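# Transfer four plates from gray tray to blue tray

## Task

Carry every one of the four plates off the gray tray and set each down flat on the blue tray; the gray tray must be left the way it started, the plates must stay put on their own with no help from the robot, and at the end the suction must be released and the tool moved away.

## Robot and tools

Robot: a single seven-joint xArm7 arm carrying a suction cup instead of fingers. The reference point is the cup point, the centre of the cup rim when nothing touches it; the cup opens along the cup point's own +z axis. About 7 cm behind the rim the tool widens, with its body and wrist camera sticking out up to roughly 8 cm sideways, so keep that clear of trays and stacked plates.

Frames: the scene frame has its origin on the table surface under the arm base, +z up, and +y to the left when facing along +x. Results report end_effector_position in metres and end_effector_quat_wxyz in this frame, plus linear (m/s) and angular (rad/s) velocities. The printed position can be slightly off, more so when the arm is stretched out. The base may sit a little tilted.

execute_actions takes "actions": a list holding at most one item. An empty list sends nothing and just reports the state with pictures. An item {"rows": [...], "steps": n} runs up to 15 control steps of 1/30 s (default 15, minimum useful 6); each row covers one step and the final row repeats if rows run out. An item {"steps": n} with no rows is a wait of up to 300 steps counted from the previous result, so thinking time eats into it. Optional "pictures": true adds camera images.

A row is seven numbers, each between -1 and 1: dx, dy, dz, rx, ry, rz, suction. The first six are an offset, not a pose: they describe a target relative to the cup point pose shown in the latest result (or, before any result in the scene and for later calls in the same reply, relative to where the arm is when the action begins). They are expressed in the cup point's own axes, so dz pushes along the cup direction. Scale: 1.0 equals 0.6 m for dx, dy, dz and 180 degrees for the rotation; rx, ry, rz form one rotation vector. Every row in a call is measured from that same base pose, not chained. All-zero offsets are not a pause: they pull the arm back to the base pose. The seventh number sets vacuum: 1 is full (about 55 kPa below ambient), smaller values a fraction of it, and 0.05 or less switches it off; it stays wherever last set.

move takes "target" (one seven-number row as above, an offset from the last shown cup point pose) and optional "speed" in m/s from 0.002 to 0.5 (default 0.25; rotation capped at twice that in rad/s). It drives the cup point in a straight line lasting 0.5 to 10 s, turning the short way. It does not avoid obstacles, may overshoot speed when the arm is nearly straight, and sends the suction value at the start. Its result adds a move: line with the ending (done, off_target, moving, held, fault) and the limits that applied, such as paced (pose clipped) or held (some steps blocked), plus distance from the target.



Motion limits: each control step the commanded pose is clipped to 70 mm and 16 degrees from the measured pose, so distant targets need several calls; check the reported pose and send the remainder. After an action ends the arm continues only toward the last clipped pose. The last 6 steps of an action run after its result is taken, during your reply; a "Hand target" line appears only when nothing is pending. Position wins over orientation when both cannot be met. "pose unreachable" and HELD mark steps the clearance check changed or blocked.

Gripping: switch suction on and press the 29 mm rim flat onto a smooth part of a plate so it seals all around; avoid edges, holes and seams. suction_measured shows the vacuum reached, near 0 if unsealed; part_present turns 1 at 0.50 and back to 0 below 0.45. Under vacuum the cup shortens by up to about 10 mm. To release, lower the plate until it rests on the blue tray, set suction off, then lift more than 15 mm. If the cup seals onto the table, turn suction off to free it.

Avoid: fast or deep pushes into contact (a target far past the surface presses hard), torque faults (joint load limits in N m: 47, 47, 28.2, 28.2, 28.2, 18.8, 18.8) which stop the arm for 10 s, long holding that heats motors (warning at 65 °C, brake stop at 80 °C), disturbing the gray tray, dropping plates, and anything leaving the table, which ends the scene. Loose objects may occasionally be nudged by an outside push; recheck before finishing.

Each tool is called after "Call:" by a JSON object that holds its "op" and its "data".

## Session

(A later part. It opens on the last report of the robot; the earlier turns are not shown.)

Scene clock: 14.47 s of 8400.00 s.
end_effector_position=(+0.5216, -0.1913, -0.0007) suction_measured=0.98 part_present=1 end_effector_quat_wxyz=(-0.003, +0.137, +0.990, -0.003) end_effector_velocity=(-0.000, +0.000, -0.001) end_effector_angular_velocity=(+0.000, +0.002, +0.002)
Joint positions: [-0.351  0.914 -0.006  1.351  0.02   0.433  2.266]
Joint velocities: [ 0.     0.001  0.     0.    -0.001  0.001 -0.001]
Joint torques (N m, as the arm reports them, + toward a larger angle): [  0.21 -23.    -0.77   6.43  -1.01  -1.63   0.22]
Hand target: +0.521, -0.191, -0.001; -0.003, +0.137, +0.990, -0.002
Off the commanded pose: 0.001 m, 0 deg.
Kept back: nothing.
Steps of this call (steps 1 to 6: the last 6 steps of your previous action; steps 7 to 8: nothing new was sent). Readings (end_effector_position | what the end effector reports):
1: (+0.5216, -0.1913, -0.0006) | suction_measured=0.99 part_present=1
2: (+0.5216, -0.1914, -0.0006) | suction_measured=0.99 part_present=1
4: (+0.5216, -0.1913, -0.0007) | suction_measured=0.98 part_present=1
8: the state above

Contact at ~-0.0003.

Call:
{"op": "execute_actions", "data": {"actions": [{"rows":[[0,0,0,0,0,0,0]],"steps":7}]}}

Call:
{"op": "move", "data": {"target": [0,0,-0.13,0,0,0,0]}}

Call:
{"op": "move", "data": {"target": [0.272,0.465,0,0,0,-0.09,0], "speed": 0.35}}

Scene clock: 14.73 s of 8400.00 s.
end_effector_position=(+0.5215, -0.1913, -0.0008) suction_measured=0.00 part_present=0 end_effector_quat_wxyz=(-0.003, +0.137, +0.990, -0.003) end_effector_velocity=(+0.006, -0.003, +0.010) end_effector_angular_velocity=(-0.005, -0.013, +0.000)
Joint positions: [-0.351  0.914 -0.006  1.351  0.02   0.433  2.266]
Joint velocities: [-0.001 -0.017 -0.     0.002 -0.001  0.005 -0.   ]
Joint torques (N m, as the arm reports them, + toward a larger angle): [  0.52 -21.57  -0.52   5.47  -0.89  -1.38   0.02]
Steps of this call (steps 1 to 7: nothing new was sent; step 8: the first step of this action). Readings (end_effector_position | what the end effector reports):
8: the state above

Scene clock: 15.83 s of 8400.00 s.
end_effector_position=(+0.5221, -0.1907, +0.0767) suction_measured=0.00 part_present=0 end_effector_quat_wxyz=(-0.003, +0.137, +0.991, -0.002) end_effector_velocity=(+0.003, -0.002, +0.006) end_effector_angular_velocity=(-0.004, -0.008, -0.001)
Joint positions: [-0.349  0.715 -0.009  1.275  0.018  0.556  2.268]
Joint velocities: [-0.001 -0.009 -0.001  0.002 -0.     0.002 -0.   ]
Joint torques (N m, as the arm reports them, + toward a larger angle): [  0.99 -25.3   -0.64   7.84  -1.    -1.46   0.04]
Hand target: +0.523, -0.191, +0.077; -0.002, +0.137, +0.991, -0.003
Off your previous action's commanded pose: 0.000 m, 0 deg at its last step (step 6 of this call).
Off the commanded pose: 0.001 m, 0 deg.
Kept back: nothing.
move: done

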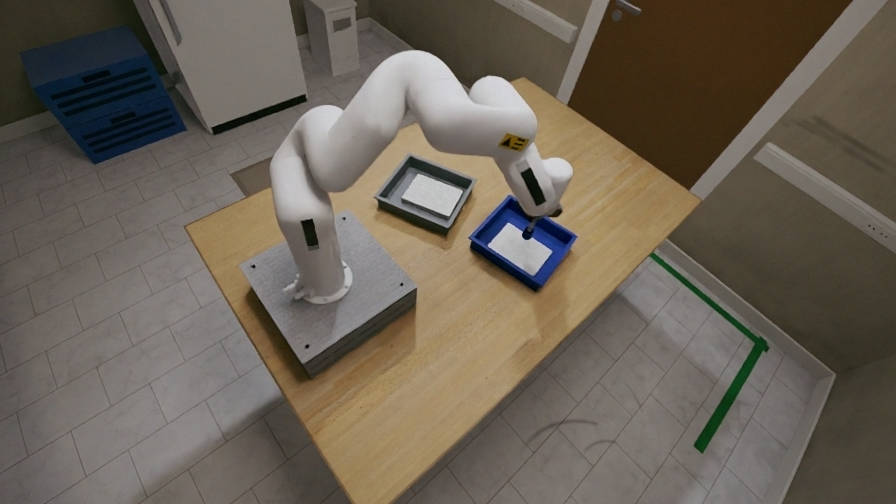

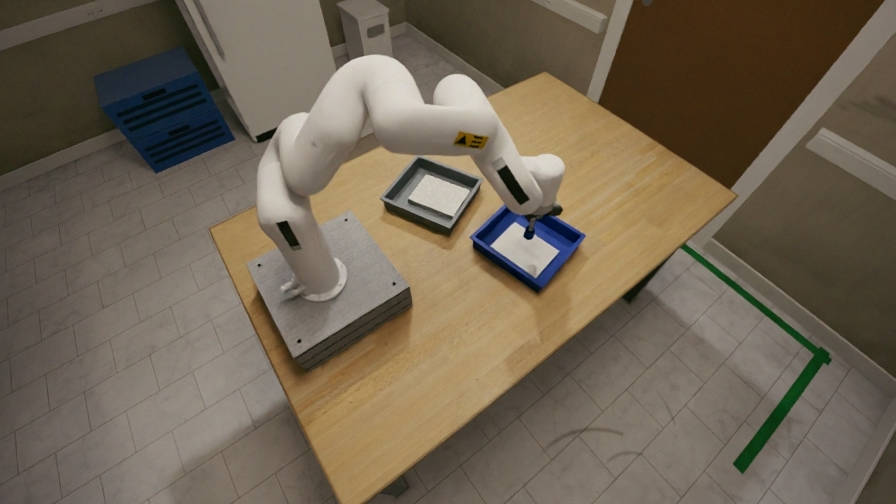

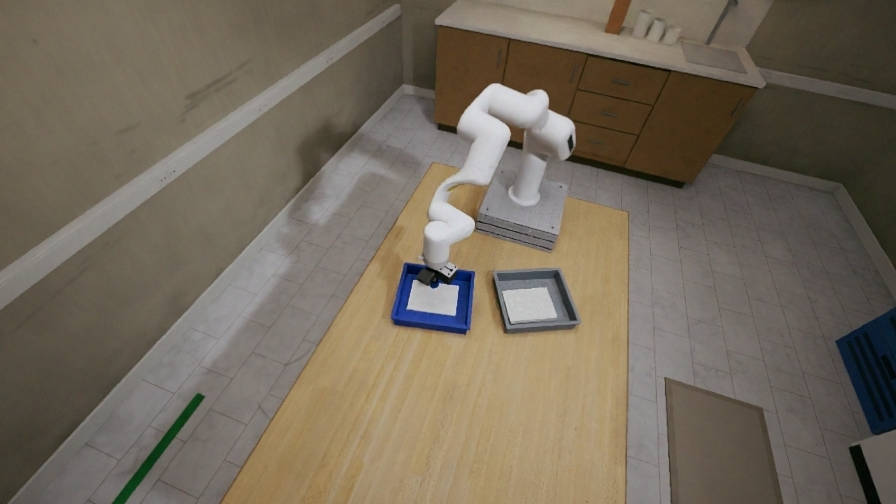

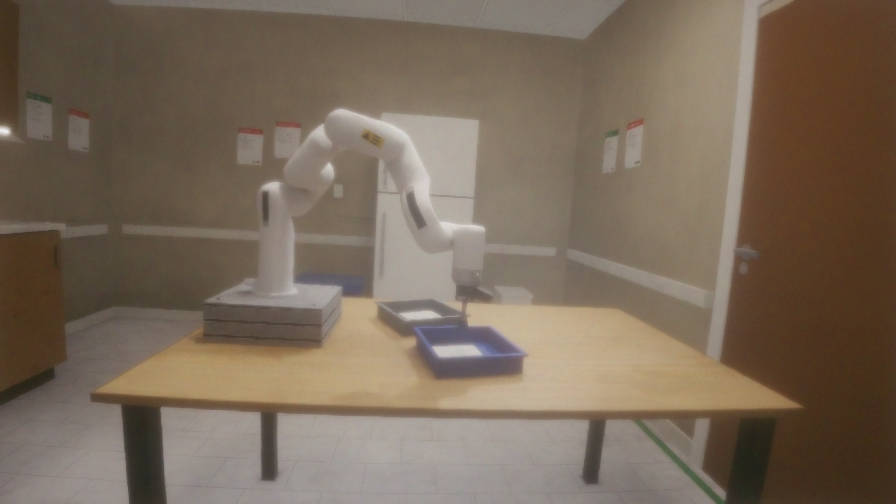

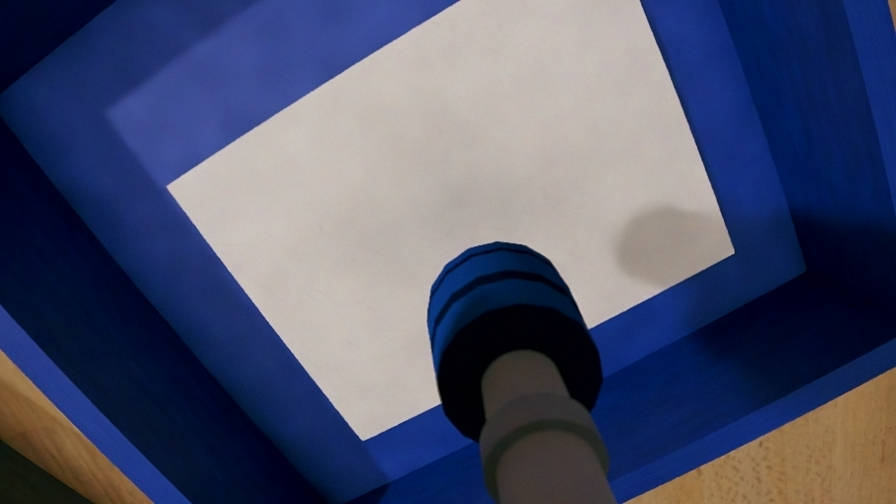

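Scene clock: 17.23 s of 8400.00 s.
end_effector_position=(+0.4414, +0.1208, +0.0756) suction_measured=0.00 part_present=0 end_effector_quat_wxyz=(-0.004, -0.002, +1.000, -0.002) end_effector_velocity=(-0.003, +0.008, -0.000) end_effector_angular_velocity=(-0.001, +0.003, +0.010)
Joint positions: [ 0.157  0.509  0.089  0.867 -0.12   0.359  2.707]
Joint velocities: [ 0.017  0.001  0.002  0.001 -0.005  0.003  0.013]
Joint torques (N m, as the arm reports them, + toward a larger angle): [  1.28 -21.02   1.12   6.6   -1.13  -1.63   0.01]
Hand target: +0.441, +0.122, +0.076; -0.004, -0.004, +1.000, -0.002
Off the commanded pose: 0.001 m, 0 deg.
Kept back: nothing.
move: done

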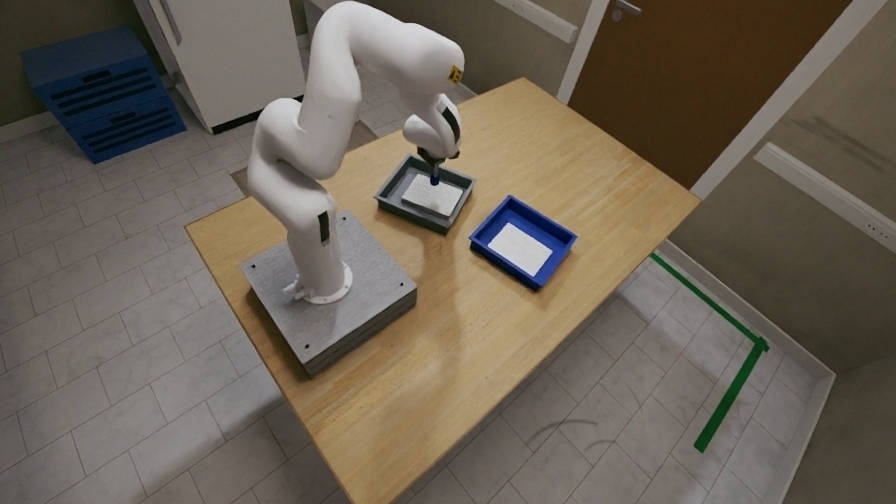

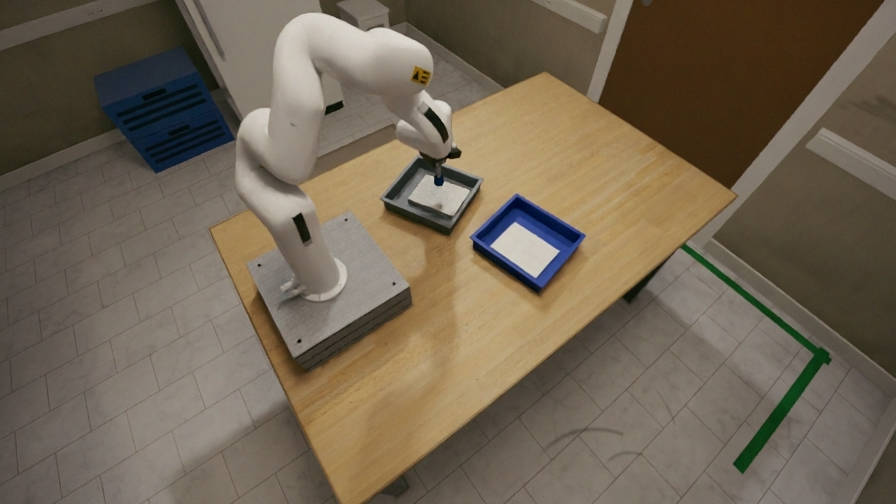

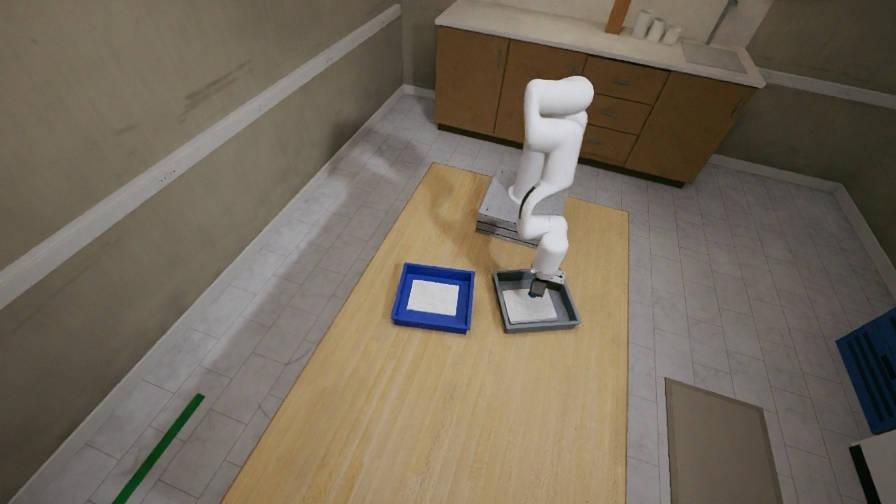

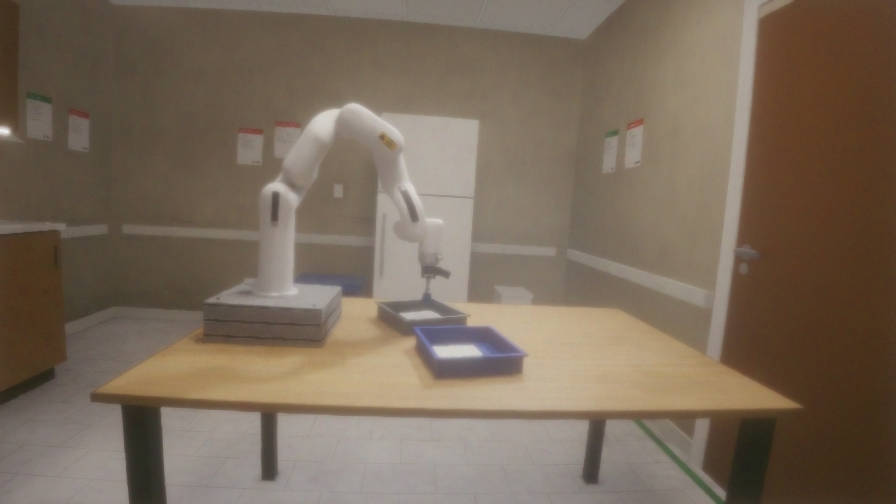

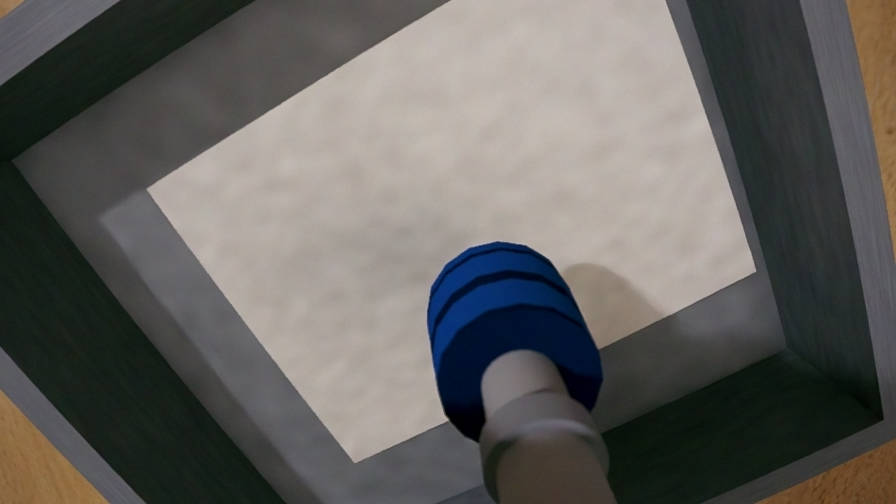

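Call:
{"op": "move", "data": {"target": [0,0,0.091,0,0,0,1], "speed": 0.06}}

Call:
{"op": "execute_actions", "data": {"actions": [{"steps":20}]}}

Scene clock: 18.77 s of 8400.00 s.
end_effector_position=(+0.4409, +0.1204, +0.0211) suction_measured=0.29 part_present=0 end_effector_quat_wxyz=(-0.004, -0.002, +1.000, -0.002) end_effector_velocity=(+0.001, +0.001, -0.000) end_effector_angular_velocity=(+0.002, -0.003, -0.000)
Joint positions: [ 0.182  0.674  0.057  0.917 -0.145  0.243  2.727]
Joint velocities: [ 0.     0.002  0.001  0.003  0.    -0.003  0.001]
Joint torques (N m, as the arm reports them, + toward a larger angle): [  1.13 -22.83   0.59   5.87  -1.11  -1.89   0.18]
Hand target: +0.441, +0.120, +0.021; -0.004, -0.002, +1.000, -0.002
Off the commanded pose: 0.000 m, 0 deg.
Kept back: nothing.
move: done

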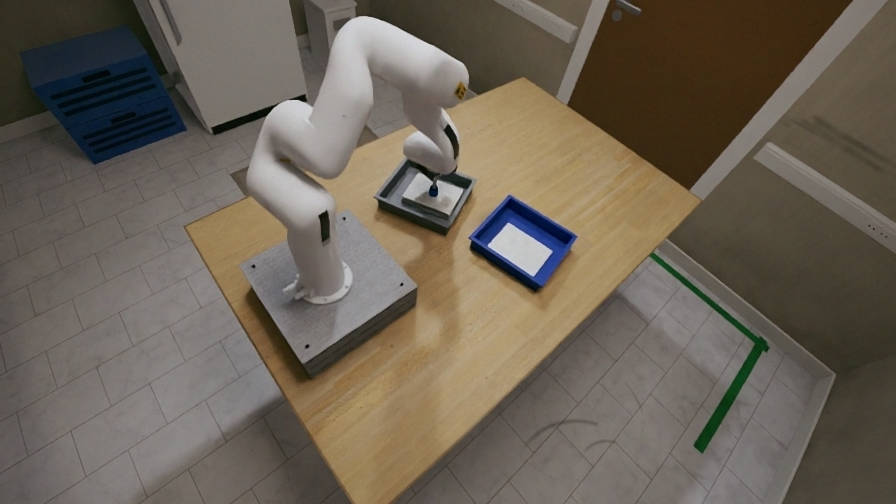

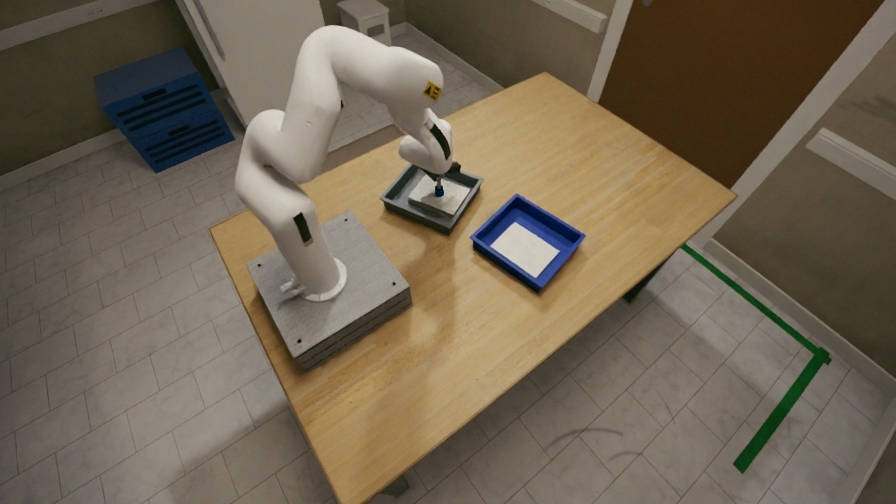

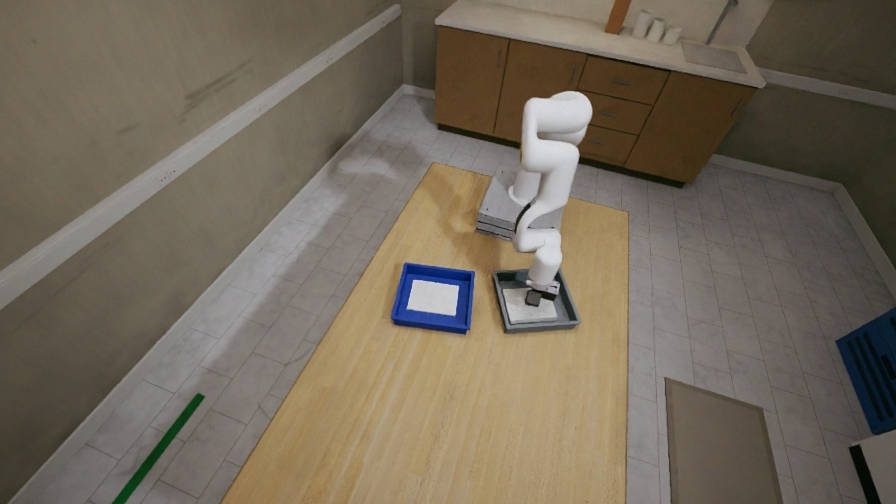

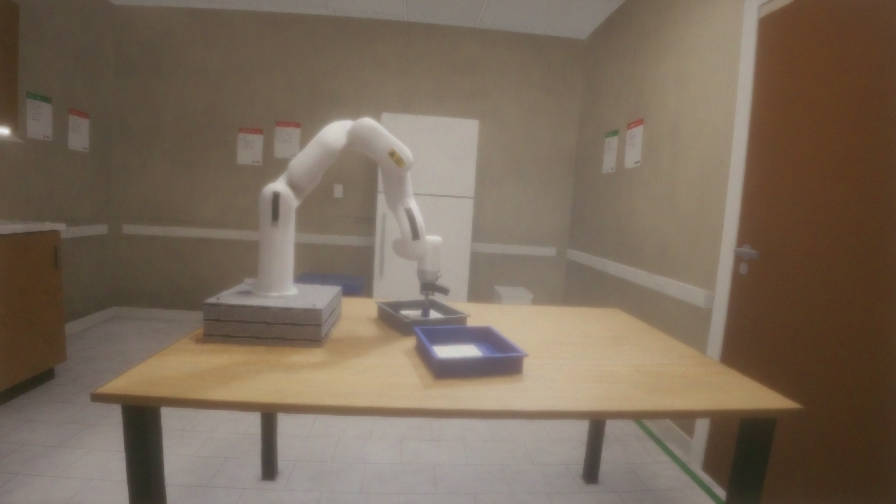

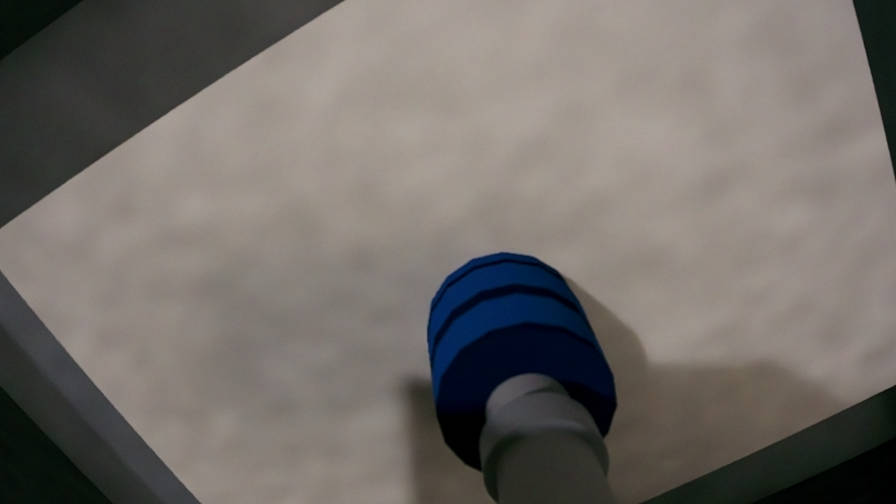

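Scene clock: 19.43 s of 8400.00 s.
end_effector_position=(+0.4408, +0.1204, +0.0209) suction_measured=0.95 part_present=1 end_effector_quat_wxyz=(-0.004, -0.002, +1.000, -0.002) end_effector_velocity=(+0.000, -0.000, +0.000) end_effector_angular_velocity=(-0.001, +0.000, -0.000)
Joint positions: [ 0.182  0.674  0.057  0.917 -0.145  0.243  2.727]
Joint velocities: [ 0.    -0.    -0.001 -0.     0.     0.    -0.   ]
Joint torques (N m, as the arm reports them, + toward a larger angle): [  0.66 -22.71   0.42   5.96  -1.27  -1.5    0.16]
Hand target: +0.441, +0.120, +0.021; -0.004, -0.002, +1.000, -0.002
Off the commanded pose: 0.000 m, 0 deg.
Kept back: nothing.
Steps of this call (steps 1 to 20: nothing new was sent). Readings (end_effector_position | what the end effector reports):
1: (+0.4409, +0.1204, +0.0211) | suction_measured=0.33 part_present=0
2: (+0.4409, +0.1204, +0.0210) | suction_measured=0.35 part_present=0
4: (+0.4409, +0.1204, +0.0210) | suction_measured=0.43 part_present=0
8: (+0.4409, +0.1204, +0.0210) | suction_measured=0.66 part_present=1
20: the state above

Call:
{"op": "move", "data": {"target": [0,0,-0.097,0,0,0,1], "speed": 0.15}}

Call:
{"op": "zoom_image", "data": {"camera": "cam_head_left", "region": [380,150,480,240]}}

Scene clock: 20.53 s of 8400.00 s.
end_effector_position=(+0.4411, +0.1208, +0.0787) suction_measured=0.99 part_present=1 end_effector_quat_wxyz=(-0.004, -0.002, +1.000, -0.002) end_effector_velocity=(+0.001, +0.001, +0.003) end_effector_angular_velocity=(+0.001, -0.002, +0.002)
Joint positions: [ 0.157  0.499  0.09   0.865 -0.117  0.367  2.704]
Joint velocities: [-0.001 -0.006  0.002  0.001  0.001  0.004 -0.002]
Joint torques (N m, as the arm reports them, + toward a larger angle): [  0.47 -21.36   0.74   6.66  -1.64  -1.61   0.28]
Hand target: +0.441, +0.121, +0.079; -0.004, -0.002, +1.000, -0.002
Off the commanded pose: 0.000 m, 0 deg.
Kept back: nothing.
move: done

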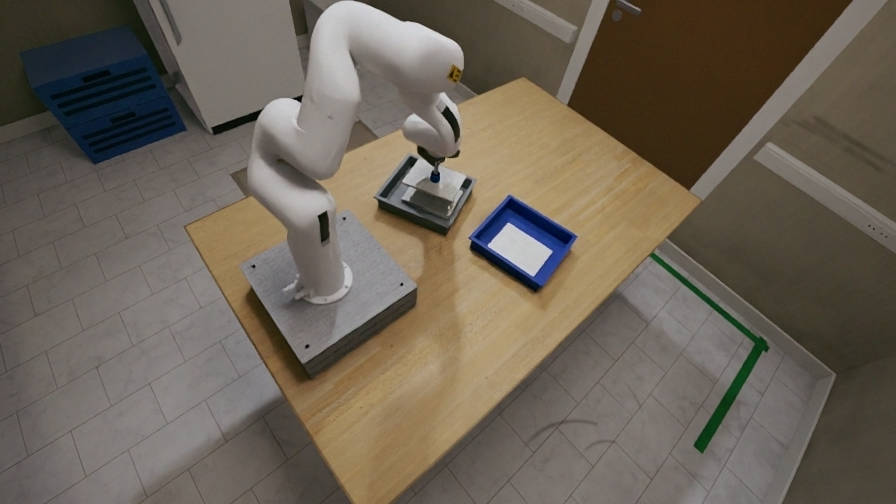

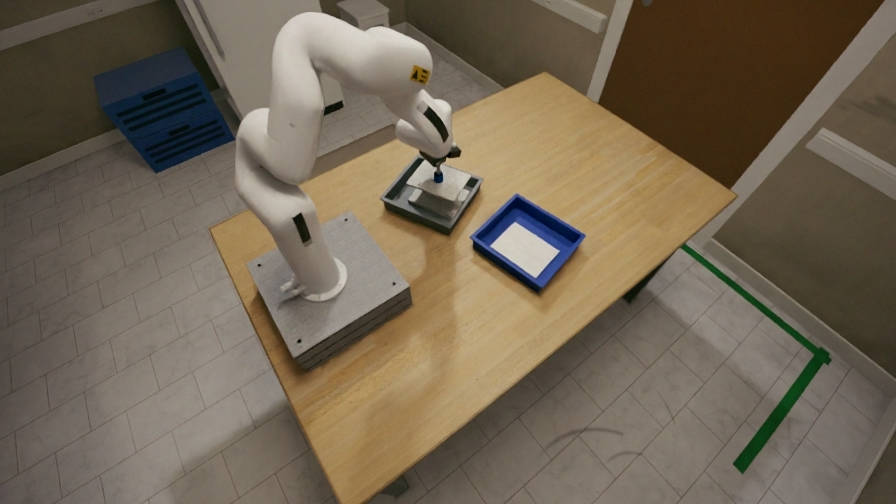

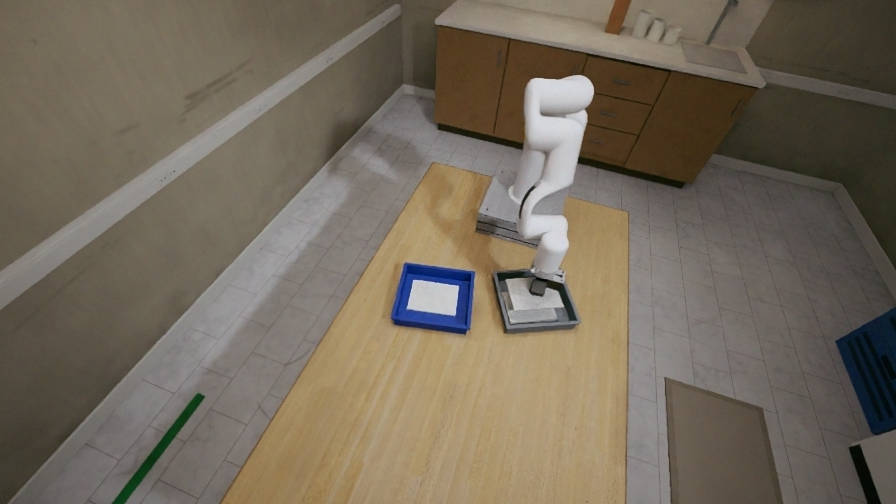

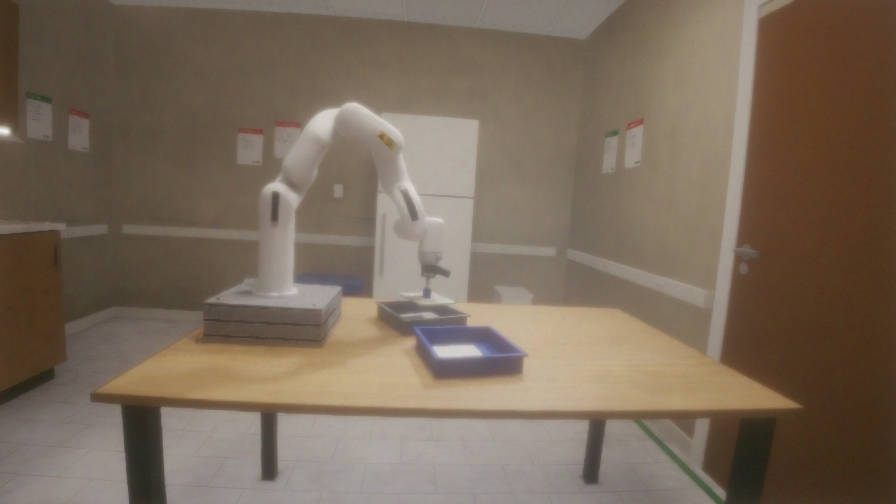

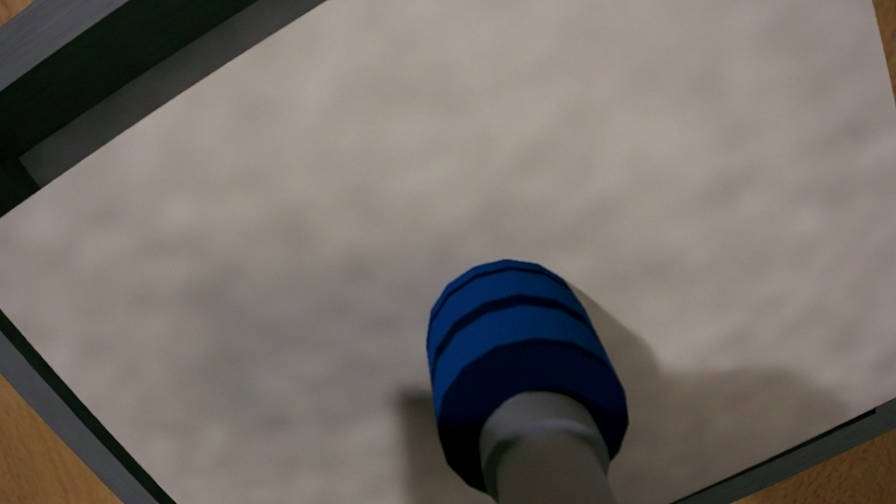

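Region (380, 150, 480, 240) of cam_head_left's 896x504 image, scaled by 5.040, with more detail than that image has; it fills the top 454 rows of this view, and the rest is white.

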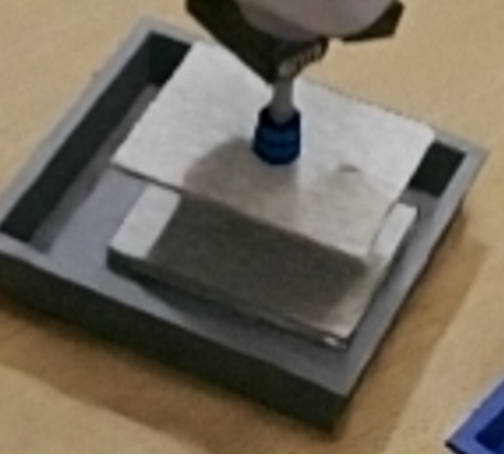

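This one looks thin; thicknesses may vary.

Call:
{"op": "move", "data": {"target": [-0.132,-0.522,0,0,0,0.09,1], "speed": 0.3}}

Call:
{"op": "move", "data": {"target": [0,0,0.123,0,0,0,1], "speed": 0.06}}

Scene clock: 22.37 s of 8400.00 s.
end_effector_position=(+0.5218, -0.1913, +0.0799) suction_measured=0.99 part_present=1 end_effector_quat_wxyz=(-0.003, +0.138, +0.990, -0.003) end_effector_velocity=(-0.002, -0.012, +0.001) end_effector_angular_velocity=(-0.007, +0.002, -0.017)
Joint positions: [-0.346  0.708 -0.014  1.273  0.022  0.562  2.265]
Joint velocities: [-0.01   0.004 -0.01   0.011 -0.     0.007 -0.   ]
Joint torques (N m, as the arm reports them, + toward a larger angle): [  0.16 -25.83  -0.9    7.72  -1.08  -1.57   0.3 ]
Hand target: +0.522, -0.192, +0.080; -0.003, +0.139, +0.990, -0.003
Off the commanded pose: 0.001 m, 0 deg.
Kept back: nothing.
move: done

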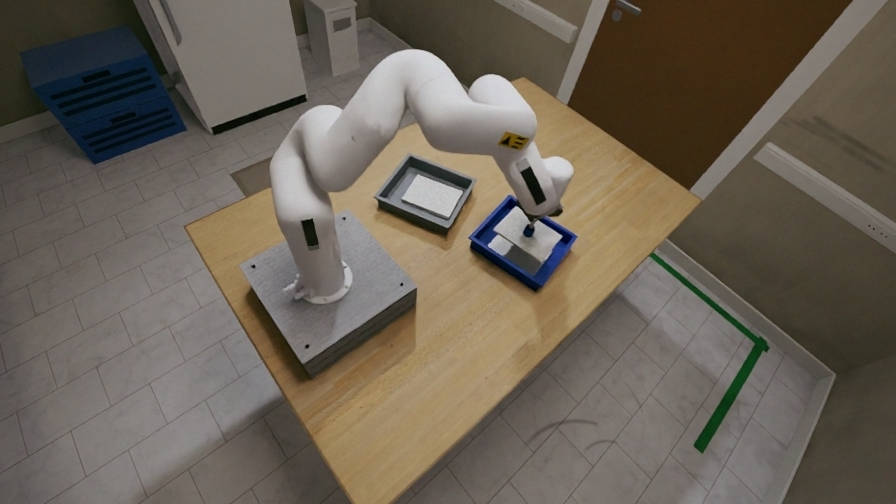

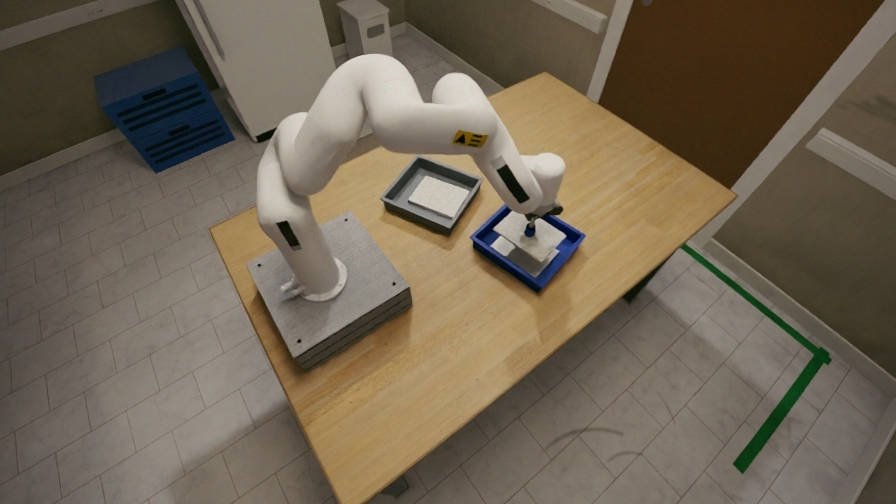

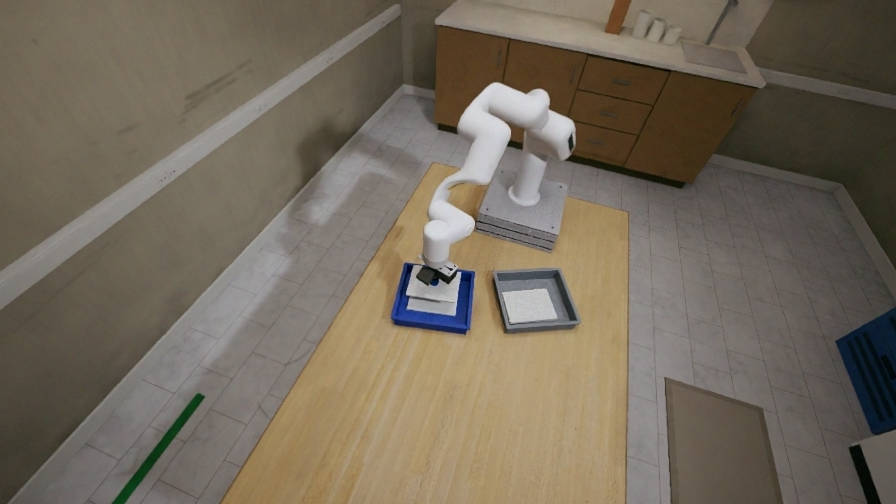

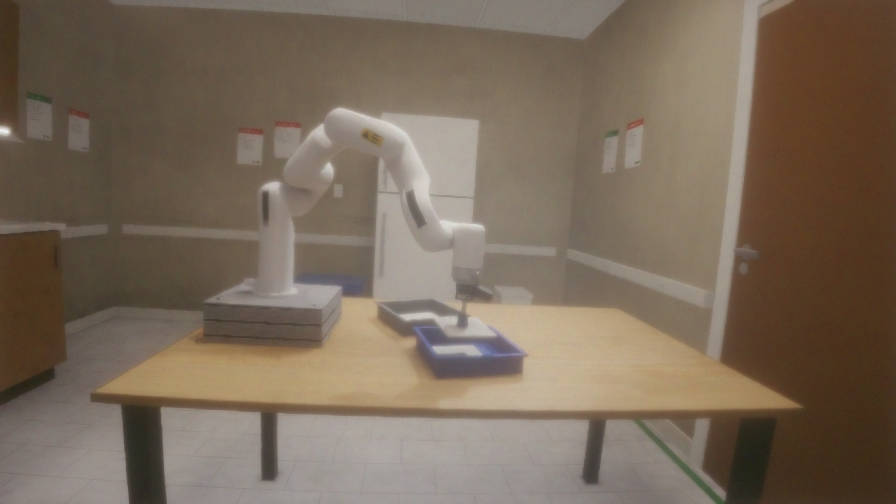

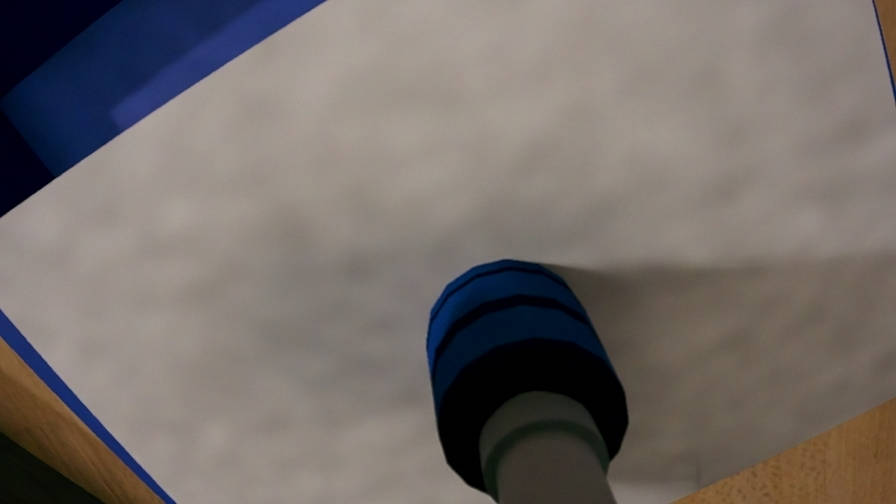

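Scene clock: 23.93 s of 8400.00 s.
end_effector_position=(+0.5212, -0.1919, +0.0064) suction_measured=0.98 part_present=1 end_effector_quat_wxyz=(-0.003, +0.138, +0.990, -0.003) end_effector_velocity=(+0.000, -0.001, -0.001) end_effector_angular_velocity=(-0.000, -0.000, -0.001)
Joint positions: [-0.349  0.894 -0.01   1.341  0.025  0.444  2.263]
Joint velocities: [-0.     0.004 -0.     0.003  0.    -0.001  0.   ]
Joint torques (N m, as the arm reports them, + toward a larger angle): [  0.2  -26.85  -0.7    7.27  -1.03  -1.62  -0.02]
Hand target: +0.521, -0.192, +0.006; -0.003, +0.138, +0.990, -0.003
Off the commanded pose: 0.000 m, 0 deg.
Kept back: nothing.
move: done

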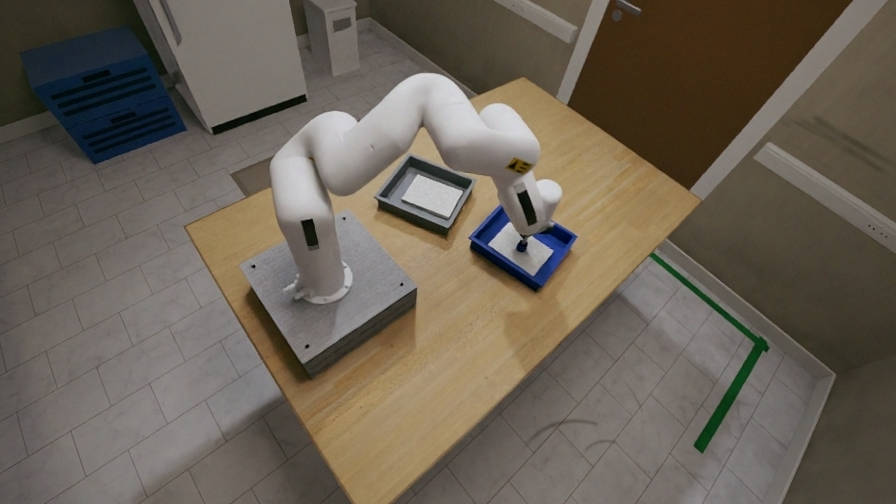

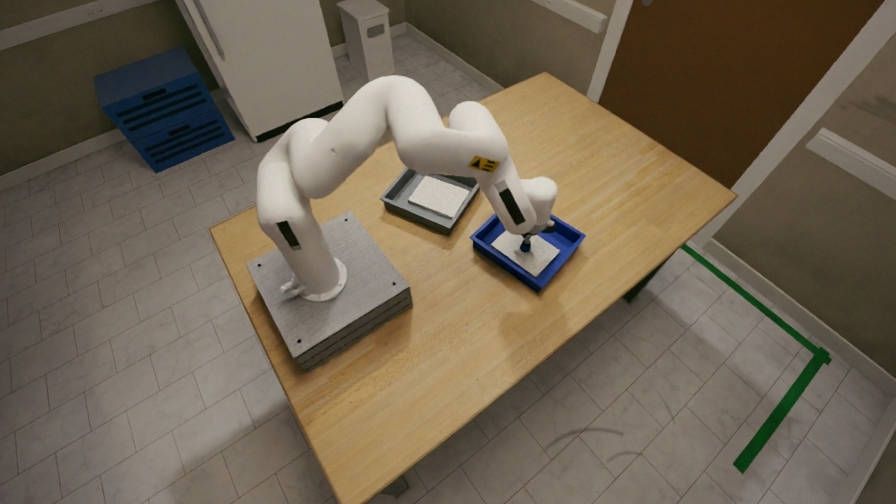

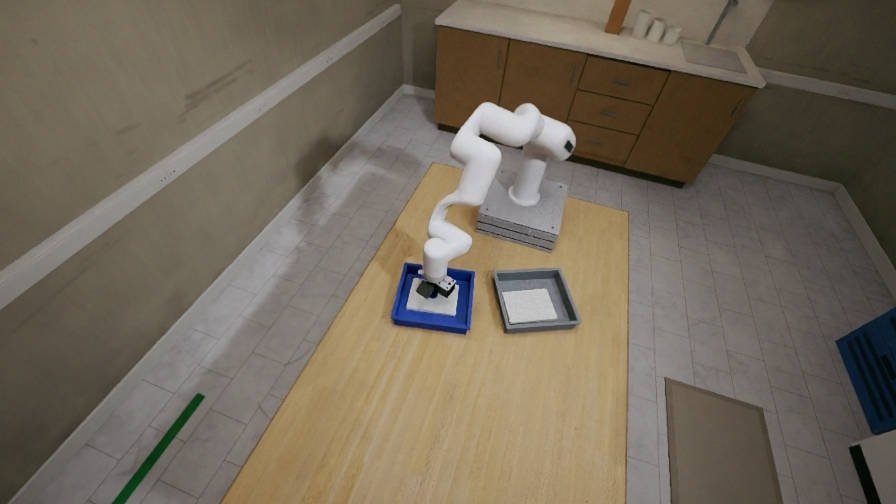

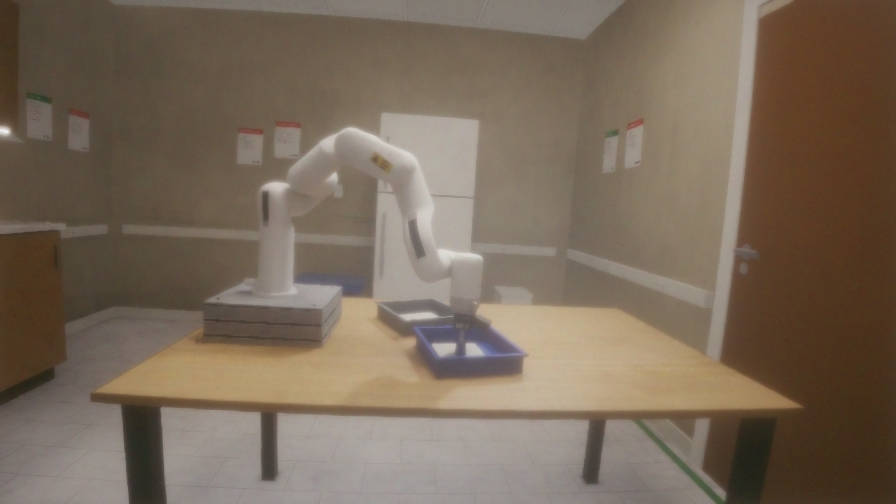

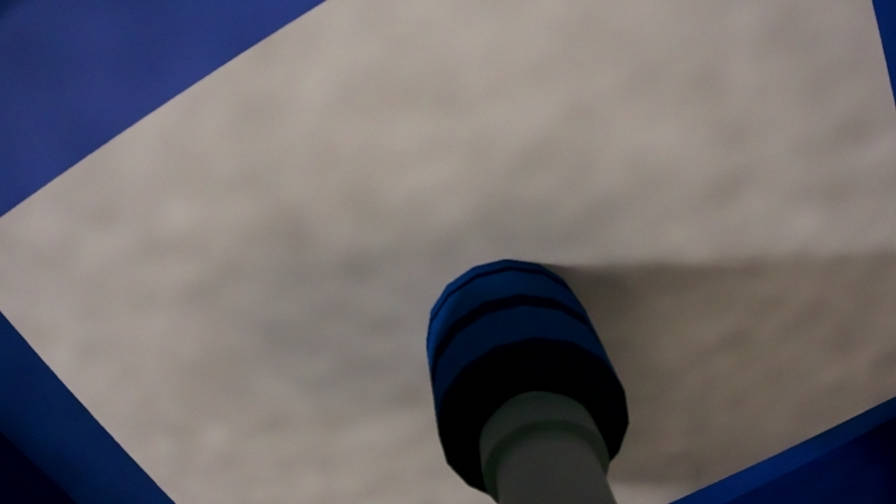

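Call:
{"op": "execute_actions", "data": {"actions": [{"rows":[[0,0,0.001,0,0,0,1],[0,0,0.002,0,0,0,1],[0,0,0.003,0,0,0,1],[0,0,0.004,0,0,0,1]],"steps":15}]}}

Scene clock: 24.43 s of 8400.00 s.
end_effector_position=(+0.5223, -0.1923, +0.0054) suction_measured=1.00 part_present=1 end_effector_quat_wxyz=(-0.001, +0.138, +0.990, -0.003) end_effector_velocity=(+0.002, +0.000, -0.001) end_effector_angular_velocity=(-0.001, -0.004, -0.000)
Joint positions: [-0.349  0.899 -0.01   1.345  0.025  0.44   2.263]
Joint velocities: [ 0.001  0.006 -0.     0.005  0.    -0.004  0.001]
Joint torques (N m, as the arm reports them, + toward a larger angle): [  0.8  -23.59  -0.46   6.33  -1.11  -1.34   0.23]
Steps of this call (steps 1 to 6: nothing new was sent; steps 7 to 15: the first 9 steps of this action). Readings (end_effector_position | what the end effector reports):
7: (+0.5211, -0.1918, +0.0062) | suction_measured=0.98 part_present=1
8: (+0.5212, -0.1918, +0.0062) | suction_measured=0.98 part_present=1
10: (+0.5213, -0.1919, +0.0058) | suction_measured=0.99 part_present=1
14: (+0.5222, -0.1922, +0.0054) | suction_measured=1.00 part_present=1
15: the state above


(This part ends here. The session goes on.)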